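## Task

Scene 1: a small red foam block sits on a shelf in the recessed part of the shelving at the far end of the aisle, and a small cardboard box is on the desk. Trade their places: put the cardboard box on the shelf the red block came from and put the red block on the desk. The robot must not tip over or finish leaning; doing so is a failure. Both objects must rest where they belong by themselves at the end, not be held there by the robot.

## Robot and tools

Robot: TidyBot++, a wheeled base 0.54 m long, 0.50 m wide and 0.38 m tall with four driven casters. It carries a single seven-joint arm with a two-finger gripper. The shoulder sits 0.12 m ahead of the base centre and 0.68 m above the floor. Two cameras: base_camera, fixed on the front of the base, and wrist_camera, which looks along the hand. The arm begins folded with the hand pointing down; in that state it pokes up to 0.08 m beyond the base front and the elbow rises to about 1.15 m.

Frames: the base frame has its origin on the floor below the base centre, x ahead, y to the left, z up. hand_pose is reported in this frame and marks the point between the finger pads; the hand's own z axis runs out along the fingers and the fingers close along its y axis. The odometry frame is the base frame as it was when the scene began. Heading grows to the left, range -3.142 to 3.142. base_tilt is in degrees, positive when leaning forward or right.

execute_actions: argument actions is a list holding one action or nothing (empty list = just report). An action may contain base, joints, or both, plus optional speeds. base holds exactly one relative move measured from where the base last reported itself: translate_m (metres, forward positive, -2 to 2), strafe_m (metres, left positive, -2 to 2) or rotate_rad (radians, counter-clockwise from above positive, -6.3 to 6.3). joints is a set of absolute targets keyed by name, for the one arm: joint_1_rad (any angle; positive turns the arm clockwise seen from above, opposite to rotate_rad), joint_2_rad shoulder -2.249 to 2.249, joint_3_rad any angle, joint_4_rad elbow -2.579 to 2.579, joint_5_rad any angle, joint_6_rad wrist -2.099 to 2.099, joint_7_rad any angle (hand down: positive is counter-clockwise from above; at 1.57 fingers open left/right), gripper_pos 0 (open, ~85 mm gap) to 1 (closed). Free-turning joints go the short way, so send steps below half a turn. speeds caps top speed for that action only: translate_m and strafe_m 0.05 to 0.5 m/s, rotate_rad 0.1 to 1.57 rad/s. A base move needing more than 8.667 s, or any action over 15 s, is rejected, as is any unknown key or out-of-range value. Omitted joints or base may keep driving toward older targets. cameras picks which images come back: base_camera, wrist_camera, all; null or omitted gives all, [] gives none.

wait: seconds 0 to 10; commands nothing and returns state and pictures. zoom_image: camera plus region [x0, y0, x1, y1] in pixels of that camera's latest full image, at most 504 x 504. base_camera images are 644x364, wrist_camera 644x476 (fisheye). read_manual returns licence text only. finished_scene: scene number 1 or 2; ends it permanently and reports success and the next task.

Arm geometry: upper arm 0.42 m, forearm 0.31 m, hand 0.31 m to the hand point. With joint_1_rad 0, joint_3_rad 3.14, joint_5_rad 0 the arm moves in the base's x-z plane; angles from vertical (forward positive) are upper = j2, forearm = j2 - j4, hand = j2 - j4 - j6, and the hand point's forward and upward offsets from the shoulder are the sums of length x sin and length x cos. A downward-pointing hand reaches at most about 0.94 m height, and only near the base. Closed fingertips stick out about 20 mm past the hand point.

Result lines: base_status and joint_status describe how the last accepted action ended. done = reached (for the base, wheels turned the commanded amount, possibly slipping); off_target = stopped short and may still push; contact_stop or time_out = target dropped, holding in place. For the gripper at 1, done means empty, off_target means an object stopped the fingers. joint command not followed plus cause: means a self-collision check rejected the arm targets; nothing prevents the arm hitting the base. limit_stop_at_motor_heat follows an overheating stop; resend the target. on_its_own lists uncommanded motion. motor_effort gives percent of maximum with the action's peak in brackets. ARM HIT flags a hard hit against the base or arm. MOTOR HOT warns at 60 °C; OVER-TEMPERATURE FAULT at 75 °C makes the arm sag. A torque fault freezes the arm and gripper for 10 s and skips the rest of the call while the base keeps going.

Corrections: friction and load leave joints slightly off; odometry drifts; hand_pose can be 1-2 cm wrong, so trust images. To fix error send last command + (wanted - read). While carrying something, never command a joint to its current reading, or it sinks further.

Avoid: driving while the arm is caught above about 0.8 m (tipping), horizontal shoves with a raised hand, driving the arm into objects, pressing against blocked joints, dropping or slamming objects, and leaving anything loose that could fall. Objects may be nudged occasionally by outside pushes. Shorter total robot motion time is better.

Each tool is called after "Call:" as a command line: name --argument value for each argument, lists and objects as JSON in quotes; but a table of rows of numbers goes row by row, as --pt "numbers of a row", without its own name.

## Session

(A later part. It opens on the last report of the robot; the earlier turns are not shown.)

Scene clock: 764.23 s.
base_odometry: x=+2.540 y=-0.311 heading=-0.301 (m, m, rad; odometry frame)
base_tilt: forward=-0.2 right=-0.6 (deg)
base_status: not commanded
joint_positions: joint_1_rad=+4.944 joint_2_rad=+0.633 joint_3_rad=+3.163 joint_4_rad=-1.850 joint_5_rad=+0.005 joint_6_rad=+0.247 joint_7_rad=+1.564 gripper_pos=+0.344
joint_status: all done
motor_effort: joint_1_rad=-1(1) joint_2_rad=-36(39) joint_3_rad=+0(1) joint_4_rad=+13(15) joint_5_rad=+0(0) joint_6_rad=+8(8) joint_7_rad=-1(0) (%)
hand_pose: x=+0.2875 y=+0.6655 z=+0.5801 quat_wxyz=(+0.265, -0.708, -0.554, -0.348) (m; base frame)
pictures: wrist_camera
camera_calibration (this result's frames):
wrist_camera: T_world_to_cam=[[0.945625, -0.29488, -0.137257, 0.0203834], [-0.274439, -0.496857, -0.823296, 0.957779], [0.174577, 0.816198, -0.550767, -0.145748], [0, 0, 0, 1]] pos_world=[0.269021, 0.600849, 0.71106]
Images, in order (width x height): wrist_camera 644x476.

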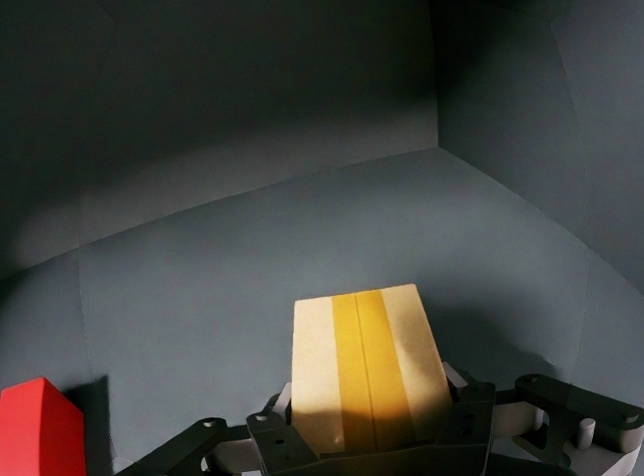

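Call:
execute_actions --actions '[{"joints": {"joint_2_rad": 0.672, "joint_6_rad": 0.315}}]' --cameras '["wrist_camera"]'

Scene clock: 769.57 s.
base_odometry: x=+2.540 y=-0.311 heading=-0.301 (m, m, rad; odometry frame)
base_tilt: forward=-0.2 right=-0.6 (deg)
base_status: not commanded
joint_positions: joint_1_rad=+4.944 joint_2_rad=+0.645 joint_3_rad=+3.163 joint_4_rad=-1.849 joint_5_rad=+0.005 joint_6_rad=+0.274 joint_7_rad=+1.564 gripper_pos=+0.344
joint_status: all done
motor_effort: joint_1_rad=-1(1) joint_2_rad=-35(36) joint_3_rad=+0(1) joint_4_rad=+13(14) joint_5_rad=+1(0) joint_6_rad=+6(9) joint_7_rad=-1(0) (%)
hand_pose: x=+0.2885 y=+0.6698 z=+0.5791 quat_wxyz=(+0.270, -0.706, -0.552, -0.354) (m; base frame)
pictures: wrist_camera
camera_calibration (this result's frames):
wrist_camera: T_world_to_cam=[[0.94632, -0.292288, -0.138008, 0.0190931], [-0.270816, -0.483874, -0.83218, 0.954808], [0.176458, 0.824884, -0.537056, -0.164323], [0, 0, 0, 1]] pos_world=[0.269505, 0.603135, 0.708957]
Images, in order (width x height): wrist_camera 644x476.

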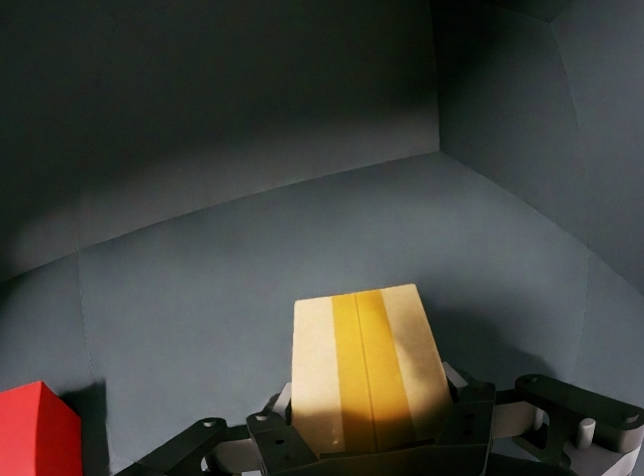

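Call:
execute_actions --actions '[{"joints": {"gripper_pos": 0.0}}]' --cameras '["wrist_camera"]'

Scene clock: 780.20 s.
base_odometry: x=+2.540 y=-0.311 heading=-0.301 (m, m, rad; odometry frame)
base_tilt: forward=-0.2 right=-0.5 (deg)
base_status: not commanded
joint_positions: joint_1_rad=+4.944 joint_2_rad=+0.648 joint_3_rad=+3.163 joint_4_rad=-1.849 joint_5_rad=+0.005 joint_6_rad=+0.274 joint_7_rad=+1.564 gripper_pos=+0.000
joint_status: all done
motor_effort: joint_1_rad=-1(1) joint_2_rad=-35(36) joint_3_rad=+1(1) joint_4_rad=+13(13) joint_5_rad=+0(0) joint_6_rad=+7(7) joint_7_rad=-1(0) (%)
hand_pose: x=+0.2884 y=+0.6695 z=+0.5772 quat_wxyz=(+0.269, -0.706, -0.552, -0.353) (m; base frame)
pictures: wrist_camera
camera_calibration (this result's frames):
wrist_camera: T_world_to_cam=[[0.946233, -0.292657, -0.137823, 0.0189771], [-0.27134, -0.486096, -0.830714, 0.953871], [0.176119, 0.823446, -0.53937, -0.162705], [0, 0, 0, 1]] pos_world=[0.269522, 0.603206, 0.707251]
Images, in order (width x height): wrist_camera 644x476.

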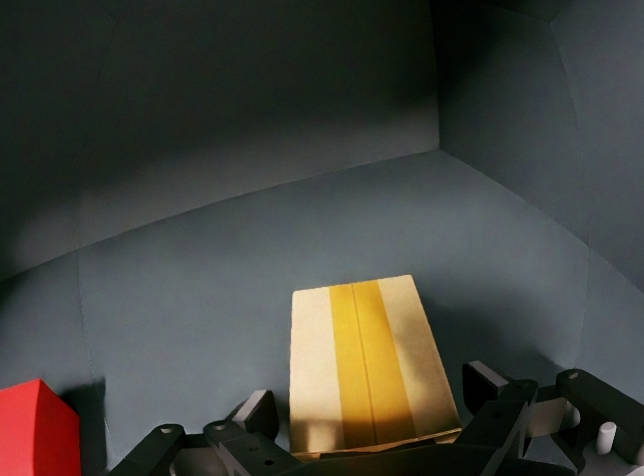

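Call:
execute_actions --actions '[{"joints": {"joint_2_rad": 0.5}}]' --cameras '[]'

Scene clock: 809.90 s.
base_odometry: x=+2.540 y=-0.311 heading=-0.300 (m, m, rad; odometry frame)
base_tilt: forward=-0.2 right=-0.5 (deg)
base_status: not commanded
joint_positions: joint_1_rad=+4.944 joint_2_rad=+0.503 joint_3_rad=+3.163 joint_4_rad=-1.845 joint_5_rad=+0.005 joint_6_rad=+0.274 joint_7_rad=+1.564 gripper_pos=+0.000
joint_status: all done
motor_effort: joint_1_rad=-1(1) joint_2_rad=-33(38) joint_3_rad=+0(0) joint_4_rad=+15(15) joint_5_rad=-1(1) joint_6_rad=+8(8) joint_7_rad=-1(1) (%)
hand_pose: x=+0.2905 y=+0.6784 z=+0.6794 quat_wxyz=(+0.309, -0.679, -0.530, -0.404) (m; base frame)
pictures: none
No camera images: the call's "cameras" was empty. Leave "cameras" out to get every camera's image.

Call:
execute_actions --actions '[{"base": {"translate_m": 0.07}, "joints": {"joint_1_rad": 4.512, "joint_2_rad": 0.39, "joint_4_rad": -2.15, "joint_6_rad": 0.375}}]' --cameras '["wrist_camera"]'

Scene clock: 818.57 s.
base_odometry: x=+2.607 y=-0.331 heading=-0.300 (m, m, rad; odometry frame)
base_tilt: forward=-0.1 right=-0.5 (deg)
base_status: done
joint_positions: joint_1_rad=+4.529 joint_2_rad=+0.413 joint_3_rad=+3.159 joint_4_rad=-2.138 joint_5_rad=+0.005 joint_6_rad=+0.329 joint_7_rad=+1.564 gripper_pos=+0.000
joint_status: all done
motor_effort: joint_1_rad=-1(5) joint_2_rad=-27(35) joint_3_rad=+0(2) joint_4_rad=+12(16) joint_5_rad=-1(2) joint_6_rad=+7(8) joint_7_rad=+0(0) (%)
hand_pose: x=+0.0190 y=+0.5832 z=+0.6175 quat_wxyz=(+0.338, -0.578, -0.685, -0.288) (m; base frame)
pictures: wrist_camera
camera_calibration (this result's frames):
wrist_camera: T_world_to_cam=[[0.982942, 0.114839, -0.143659, 0.0194701], [-0.0565438, -0.554578, -0.830208, 0.907756], [-0.17501, 0.824169, -0.538624, -0.0166712], [0, 0, 0, 1]] pos_world=[0.0292724, 0.514925, 0.747444]
Images, in order (width x height): wrist_camera 644x476.

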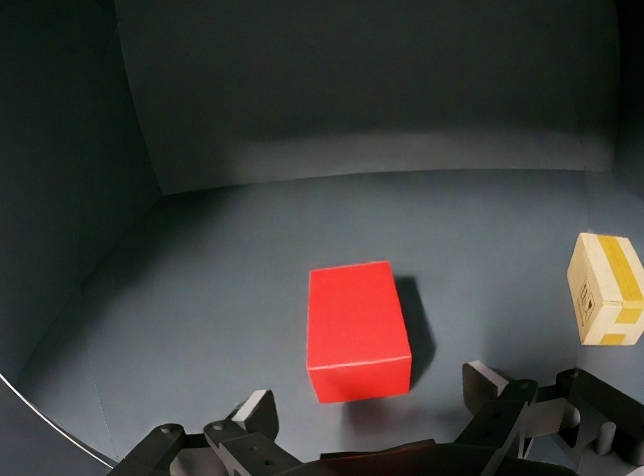

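Call:
zoom_image --camera "wrist_camera" --region '[240, 240, 500, 440]'

Region (240, 240, 500, 440) of wrist_camera's 644x476 image, scaled by 1.938; it fills the top 388 rows of this view, and the rest is white.

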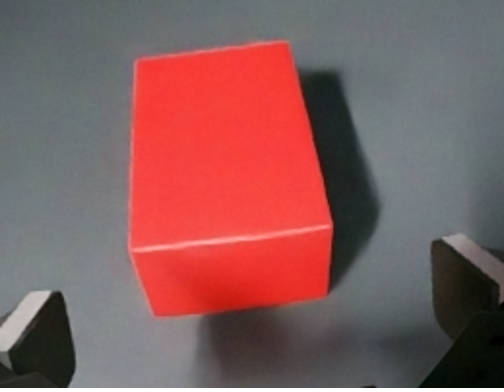

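Call:
execute_actions --actions '[{"joints": {"joint_2_rad": 0.632, "joint_4_rad": -1.912}}]' --cameras '["wrist_camera"]'

Scene clock: 866.30 s.
base_odometry: x=+2.607 y=-0.331 heading=-0.300 (m, m, rad; odometry frame)
base_tilt: forward=-0.2 right=-0.6 (deg)
base_status: not commanded
joint_positions: joint_1_rad=+4.529 joint_2_rad=+0.621 joint_3_rad=+3.159 joint_4_rad=-1.924 joint_5_rad=+0.005 joint_6_rad=+0.332 joint_7_rad=+1.564 gripper_pos=+0.000
joint_status: all done
motor_effort: joint_1_rad=-1(1) joint_2_rad=-34(37) joint_3_rad=+1(1) joint_4_rad=+12(13) joint_5_rad=-1(0) joint_6_rad=+7(7) joint_7_rad=-1(0) (%)
hand_pose: x=+0.0052 y=+0.6609 z=+0.5770 quat_wxyz=(+0.340, -0.575, -0.685, -0.291) (m; base frame)
pictures: wrist_camera
camera_calibration (this result's frames):
wrist_camera: T_world_to_cam=[[0.98298, 0.117871, -0.14091, 0.0146649], [-0.0539909, -0.547797, -0.834867, 0.91473], [-0.175597, 0.828266, -0.53211, -0.11138], [0, 0, 0, 1]] pos_world=[0.0154137, 0.59161, 0.706478]
Images, in order (width x height): wrist_camera 644x476.

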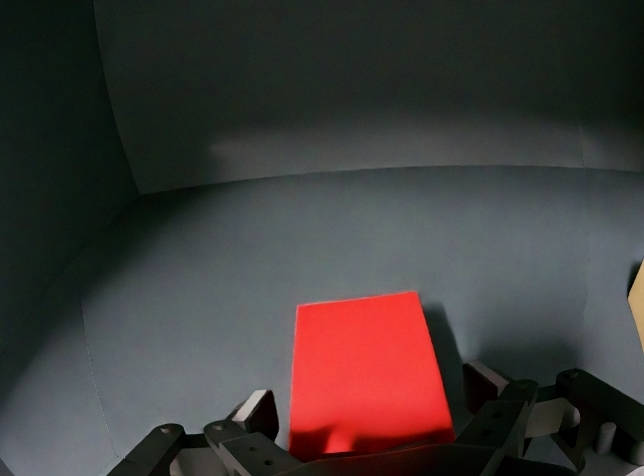

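Call:
execute_actions --actions '[{"joints": {"joint_2_rad": 0.65}}]' --cameras '[]'

Call:
execute_actions --actions '[{"joints": {"gripper_pos": 1.0}}]' --cameras '["wrist_camera"]'

Scene clock: 876.47 s.
base_odometry: x=+2.607 y=-0.331 heading=-0.300 (m, m, rad; odometry frame)
base_tilt: forward=-0.2 right=-0.6 (deg)
base_status: not commanded
joint_positions: joint_1_rad=+4.529 joint_2_rad=+0.631 joint_3_rad=+3.159 joint_4_rad=-1.924 joint_5_rad=+0.005 joint_6_rad=+0.332 joint_7_rad=+1.564 gripper_pos=+0.000
joint_status: all done
motor_effort: joint_1_rad=+0(1) joint_2_rad=-35(35) joint_3_rad=+0(0) joint_4_rad=+12(13) joint_5_rad=+0(0) joint_6_rad=+7(7) joint_7_rad=-1(1) (%)
hand_pose: x=+0.0054 y=+0.6600 z=+0.5705 quat_wxyz=(+0.337, -0.577, -0.686, -0.288) (m; base frame)
pictures: none
No camera images: the call's "cameras" was empty. Leave "cameras" out to get every camera's image.

Scene clock: 877.57 s.
base_odometry: x=+2.607 y=-0.331 heading=-0.300 (m, m, rad; odometry frame)
base_tilt: forward=-0.1 right=-0.5 (deg)
base_status: not commanded
joint_positions: joint_1_rad=+4.529 joint_2_rad=+0.631 joint_3_rad=+3.159 joint_4_rad=-1.923 joint_5_rad=+0.005 joint_6_rad=+0.334 joint_7_rad=+1.564 gripper_pos=+0.367
joint_status: gripper_pos off_target (ended at +0.367, target +1.000)
motor_effort: joint_1_rad=+0(1) joint_2_rad=-33(34) joint_3_rad=+1(0) joint_4_rad=+12(12) joint_5_rad=-1(0) joint_6_rad=+7(7) joint_7_rad=-1(1) (%)
hand_pose: x=+0.0053 y=+0.6606 z=+0.5711 quat_wxyz=(+0.337, -0.576, -0.686, -0.289) (m; base frame)
pictures: wrist_camera
camera_calibration (this result's frames):
wrist_camera: T_world_to_cam=[[0.983173, 0.116874, -0.1404, 0.0141691], [-0.0528117, -0.553897, -0.830909, 0.911344], [-0.174879, 0.824341, -0.538404, -0.108137], [0, 0, 0, 1]] pos_world=[0.015288, 0.592277, 0.701012]
Images, in order (width x height): wrist_camera 644x476.

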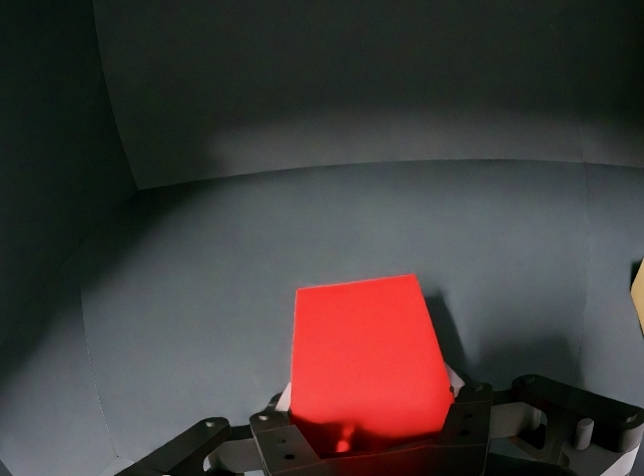

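Call:
execute_actions --actions '[{"base": {"strafe_m": -0.3}, "joints": {"joint_2_rad": -0.7, "joint_4_rad": -2.45}}]'

Scene clock: 920.43 s.
base_odometry: x=+2.519 y=-0.618 heading=-0.300 (m, m, rad; odometry frame)
base_tilt: forward=-0.2 right=-0.5 (deg)
base_status: done
joint_positions: joint_1_rad=+4.529 joint_2_rad=-0.682 joint_3_rad=+3.159 joint_4_rad=-2.439 joint_5_rad=+0.005 joint_6_rad=+0.334 joint_7_rad=+1.564 gripper_pos=+0.367
joint_status: all done
motor_effort: joint_1_rad=-1(3) joint_2_rad=+2(37) joint_3_rad=+1(0) joint_4_rad=+21(20) joint_5_rad=+0(1) joint_6_rad=+9(9) joint_7_rad=-1(1) (%)
hand_pose: x=+0.0612 y=+0.3468 z=+0.9968 quat_wxyz=(+0.583, -0.424, -0.496, -0.485) (m; base frame)
pictures: base_camera, wrist_camera
camera_calibration (this result's frames):
wrist_camera: T_world_to_cam=[[0.95915, 0.238385, -0.15233, 0.0268621], [-0.199692, 0.189098, -0.961439, 0.97559], [-0.200388, 0.952583, 0.228977, -0.418302], [0, 0, 0, 1]] pos_world=[0.0852296, 0.207582, 1.03784]
Images, in order (width x height): base_camera 644x364, wrist_camera 644x476.

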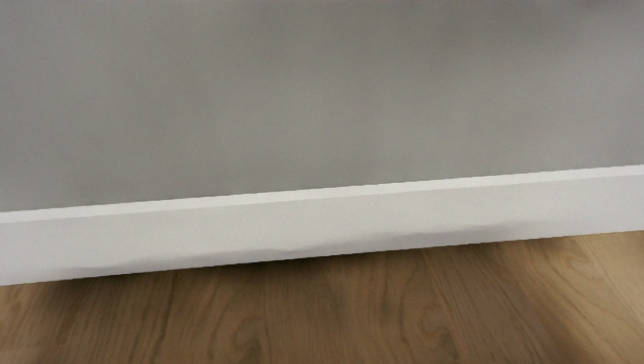

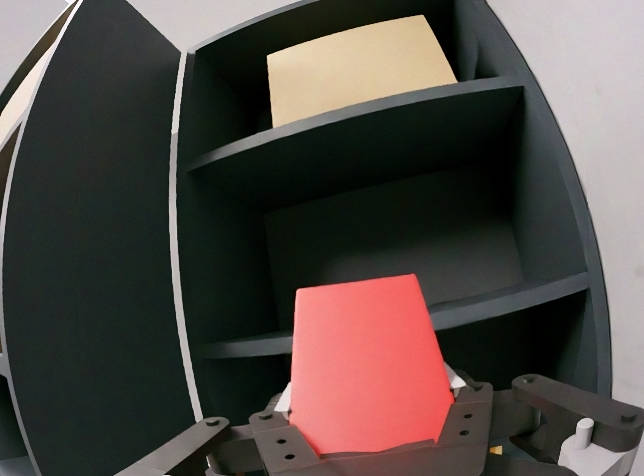

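Call:
execute_actions --actions '[{"base": {"translate_m": -2.0}, "joints": {"joint_1_rad": 3.12, "joint_6_rad": -0.2}}]'

Scene clock: 934.17 s.
base_odometry: x=+0.607 y=-0.028 heading=-0.300 (m, m, rad; odometry frame)
base_tilt: forward=-0.2 right=-0.5 (deg)
base_status: done
joint_positions: joint_1_rad=+3.142 joint_2_rad=-0.683 joint_3_rad=+3.161 joint_4_rad=-2.440 joint_5_rad=+0.005 joint_6_rad=-0.158 joint_7_rad=+1.564 gripper_pos=+0.367
joint_status: all done
motor_effort: joint_1_rad=-1(0) joint_2_rad=+1(3) joint_3_rad=+1(0) joint_4_rad=+20(20) joint_5_rad=+0(0) joint_6_rad=+8(8) joint_7_rad=+0(1) (%)
hand_pose: x=-0.2176 y=+0.0059 z=+0.8454 quat_wxyz=(+0.576, -0.011, -0.818, +0.001) (m; base frame)
pictures: base_camera, wrist_camera
camera_calibration (this result's frames):
wrist_camera: T_world_to_cam=[[0.0196389, 0.985293, -0.169741, 0.158354], [0.258859, -0.168995, -0.951017, 0.931914], [-0.965715, -0.025262, -0.258371, 0.136484], [0, 0, 0, 1]] pos_world=[-0.112539, 0.00491209, 0.948409]
Images, in order (width x height): base_camera 644x364, wrist_camera 644x476.

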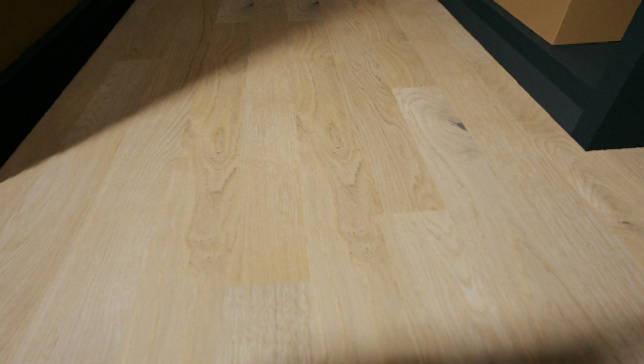

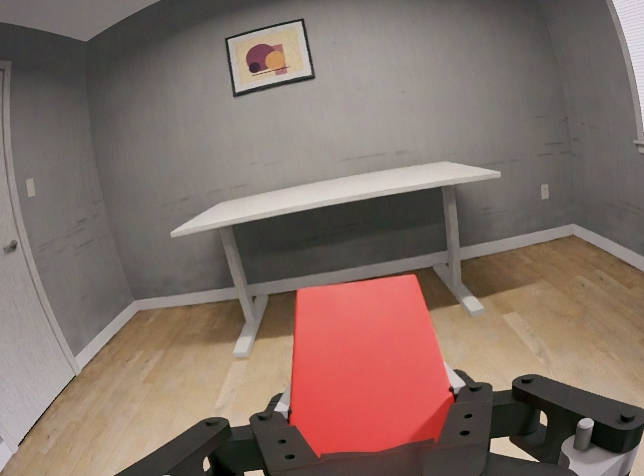

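Call:
execute_actions --actions '[{"base": {"translate_m": -1.06}, "joints": {"joint_2_rad": 0.345, "joint_4_rad": -1.558, "joint_6_rad": -0.293}}]'

Scene clock: 965.70 s.
base_odometry: x=-0.406 y=+0.285 heading=-0.299 (m, m, rad; odometry frame)
base_tilt: forward=-0.2 right=-0.5 (deg)
base_status: done
joint_positions: joint_1_rad=+3.142 joint_2_rad=+0.336 joint_3_rad=+3.161 joint_4_rad=-1.570 joint_5_rad=+0.005 joint_6_rad=-0.250 joint_7_rad=+1.564 gripper_pos=+0.367
joint_status: all done
motor_effort: joint_1_rad=-1(1) joint_2_rad=-31(34) joint_3_rad=+0(2) joint_4_rad=+18(21) joint_5_rad=+0(1) joint_6_rad=+7(9) joint_7_rad=-1(0) (%)
hand_pose: x=-0.5761 y=+0.0109 z=+0.8038 quat_wxyz=(+0.473, -0.008, -0.881, -0.007) (m; base frame)
pictures: base_camera, wrist_camera
camera_calibration (this result's frames):
wrist_camera: T_world_to_cam=[[0.060865, 0.987439, -0.145809, 0.157907], [0.478715, -0.15706, -0.863808, 1.04247], [-0.875858, -0.017225, -0.482261, 0.0112982], [0, 0, 0, 1]] pos_world=[-0.498761, 0.00800151, 0.928967]
Images, in order (width x height): base_camera 644x364, wrist_camera 644x476.

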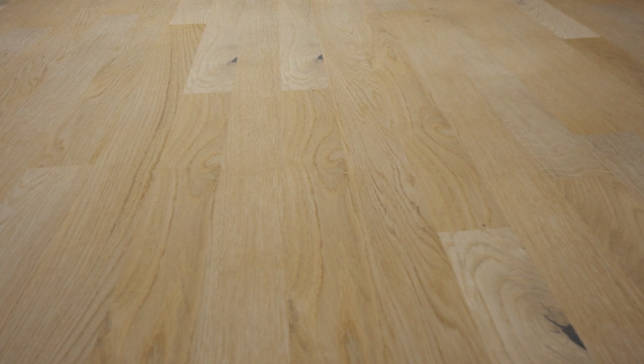

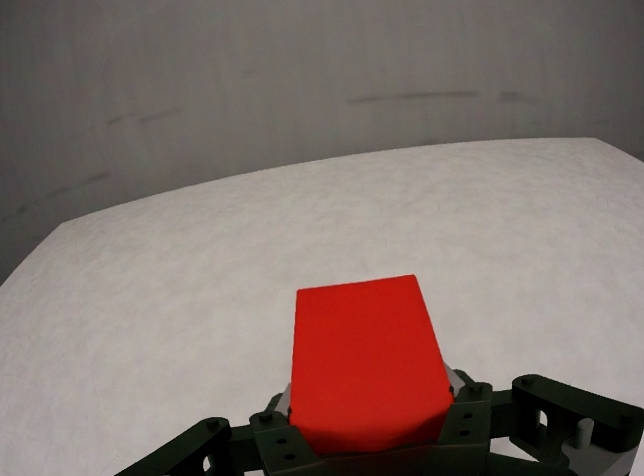

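Call:
execute_actions --actions '[{"joints": {"joint_2_rad": 0.404}}]' --cameras '["wrist_camera"]'

Scene clock: 975.33 s.
base_odometry: x=-0.406 y=+0.285 heading=-0.299 (m, m, rad; odometry frame)
base_tilt: forward=-0.2 right=-0.5 (deg)
base_status: not commanded
joint_positions: joint_1_rad=+3.142 joint_2_rad=+0.394 joint_3_rad=+3.161 joint_4_rad=-1.569 joint_5_rad=+0.005 joint_6_rad=-0.251 joint_7_rad=+1.564 gripper_pos=+0.367
joint_status: all done
motor_effort: joint_1_rad=-1(0) joint_2_rad=-32(36) joint_3_rad=+0(1) joint_4_rad=+18(19) joint_5_rad=+0(0) joint_6_rad=+7(8) joint_7_rad=-1(0) (%)
hand_pose: x=-0.5824 y=+0.0109 z=+0.7633 quat_wxyz=(+0.447, -0.007, -0.894, -0.007) (m; base frame)
pictures: wrist_camera
camera_calibration (this result's frames):
wrist_camera: T_world_to_cam=[[0.0692404, 0.987439, -0.142022, 0.154368], [0.528132, -0.15706, -0.834511, 1.0169], [-0.846334, -0.0172248, -0.532373, 0.0417531], [0, 0, 0, 1]] pos_world=[-0.512411, 0.00800502, 0.89277]
Images, in order (width x height): wrist_camera 644x476.

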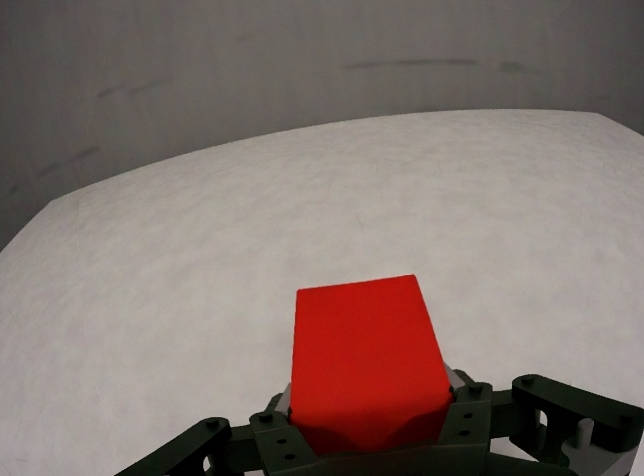

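Call:
execute_actions --actions '[{"joints": {"joint_2_rad": 0.43}}]' --cameras '[]'

Scene clock: 980.07 s.
base_odometry: x=-0.406 y=+0.285 heading=-0.299 (m, m, rad; odometry frame)
base_tilt: forward=-0.2 right=-0.5 (deg)
base_status: not commanded
joint_positions: joint_1_rad=+3.142 joint_2_rad=+0.402 joint_3_rad=+3.161 joint_4_rad=-1.565 joint_5_rad=+0.005 joint_6_rad=-0.251 joint_7_rad=+1.564 gripper_pos=+0.367
joint_status: all done
motor_effort: joint_1_rad=-1(0) joint_2_rad=-33(35) joint_3_rad=+1(0) joint_4_rad=+18(18) joint_5_rad=+0(0) joint_6_rad=+7(7) joint_7_rad=-1(1) (%)
hand_pose: x=-0.5842 y=+0.0109 z=+0.7603 quat_wxyz=(+0.446, -0.007, -0.895, -0.007) (m; base frame)
pictures: none
No camera images: the call's "cameras" was empty. Leave "cameras" out to get every camera's image.

Call:
execute_actions --actions '[{"joints": {"gripper_pos": 0.0, "joint_2_rad": 0.41}}]' --cameras '["wrist_camera"]'

Call:
execute_actions --actions '[{"joints": {"joint_2_rad": 0.2}}]' --cameras '["wrist_camera"]'

Scene clock: 988.10 s.
base_odometry: x=-0.406 y=+0.285 heading=-0.299 (m, m, rad; odometry frame)
base_tilt: forward=-0.2 right=-0.5 (deg)
base_status: not commanded
joint_positions: joint_1_rad=+3.142 joint_2_rad=+0.402 joint_3_rad=+3.161 joint_4_rad=-1.564 joint_5_rad=+0.005 joint_6_rad=-0.251 joint_7_rad=+1.564 gripper_pos=+0.000
joint_status: all done
motor_effort: joint_1_rad=+0(1) joint_2_rad=-33(34) joint_3_rad=+1(1) joint_4_rad=+18(18) joint_5_rad=-1(0) joint_6_rad=+7(7) joint_7_rad=+0(0) (%)
hand_pose: x=-0.5845 y=+0.0109 z=+0.7603 quat_wxyz=(+0.446, -0.007, -0.895, -0.007) (m; base frame)
pictures: wrist_camera
camera_calibration (this result's frames):
wrist_camera: T_world_to_cam=[[0.0696195, 0.987466, -0.141651, 0.15402], [0.530836, -0.156893, -0.832825, 1.01578], [-0.84461, -0.0172124, -0.535105, 0.0414185], [0, 0, 0, 1]] pos_world=[-0.514952, 0.00799206, 0.889945]
Images, in order (width x height): wrist_camera 644x476.

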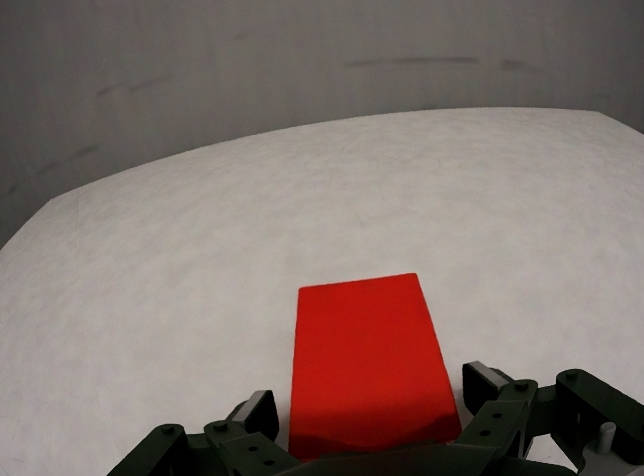

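Scene clock: 989.33 s.
base_odometry: x=-0.406 y=+0.285 heading=-0.299 (m, m, rad; odometry frame)
base_tilt: forward=-0.2 right=-0.5 (deg)
base_status: not commanded
joint_positions: joint_1_rad=+3.142 joint_2_rad=+0.199 joint_3_rad=+3.161 joint_4_rad=-1.561 joint_5_rad=+0.005 joint_6_rad=-0.251 joint_7_rad=+1.564 gripper_pos=+0.000
joint_status: all done
motor_effort: joint_1_rad=-1(1) joint_2_rad=-28(36) joint_3_rad=+1(0) joint_4_rad=+20(20) joint_5_rad=+0(0) joint_6_rad=+8(8) joint_7_rad=-1(0) (%)
hand_pose: x=-0.5547 y=+0.0109 z=+0.9027 quat_wxyz=(+0.536, -0.008, -0.844, -0.007) (m; base frame)
pictures: wrist_camera
camera_calibration (this result's frames):
wrist_camera: T_world_to_cam=[[0.0390649, 0.98748, -0.15283, 0.165265], [0.348653, -0.156805, -0.924042, 1.09985], [-0.936437, -0.017187, -0.350414, -0.074814], [0, 0, 0, 1]] pos_world=[-0.459982, 0.00798059, 1.01535]
Images, in order (width x height): wrist_camera 644x476.

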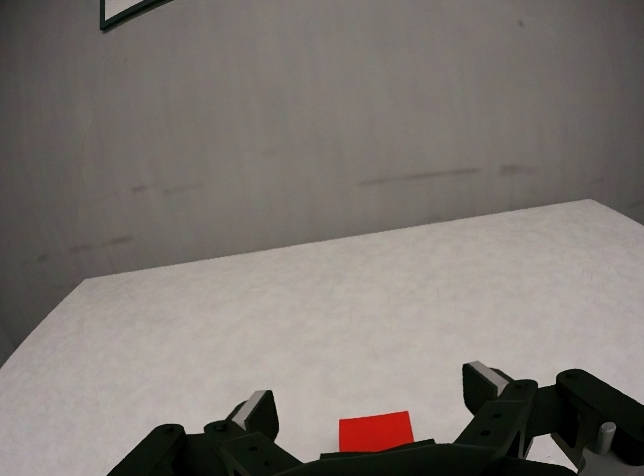

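Call:
finished_scene --scene 1

The scene is finished: the task was done.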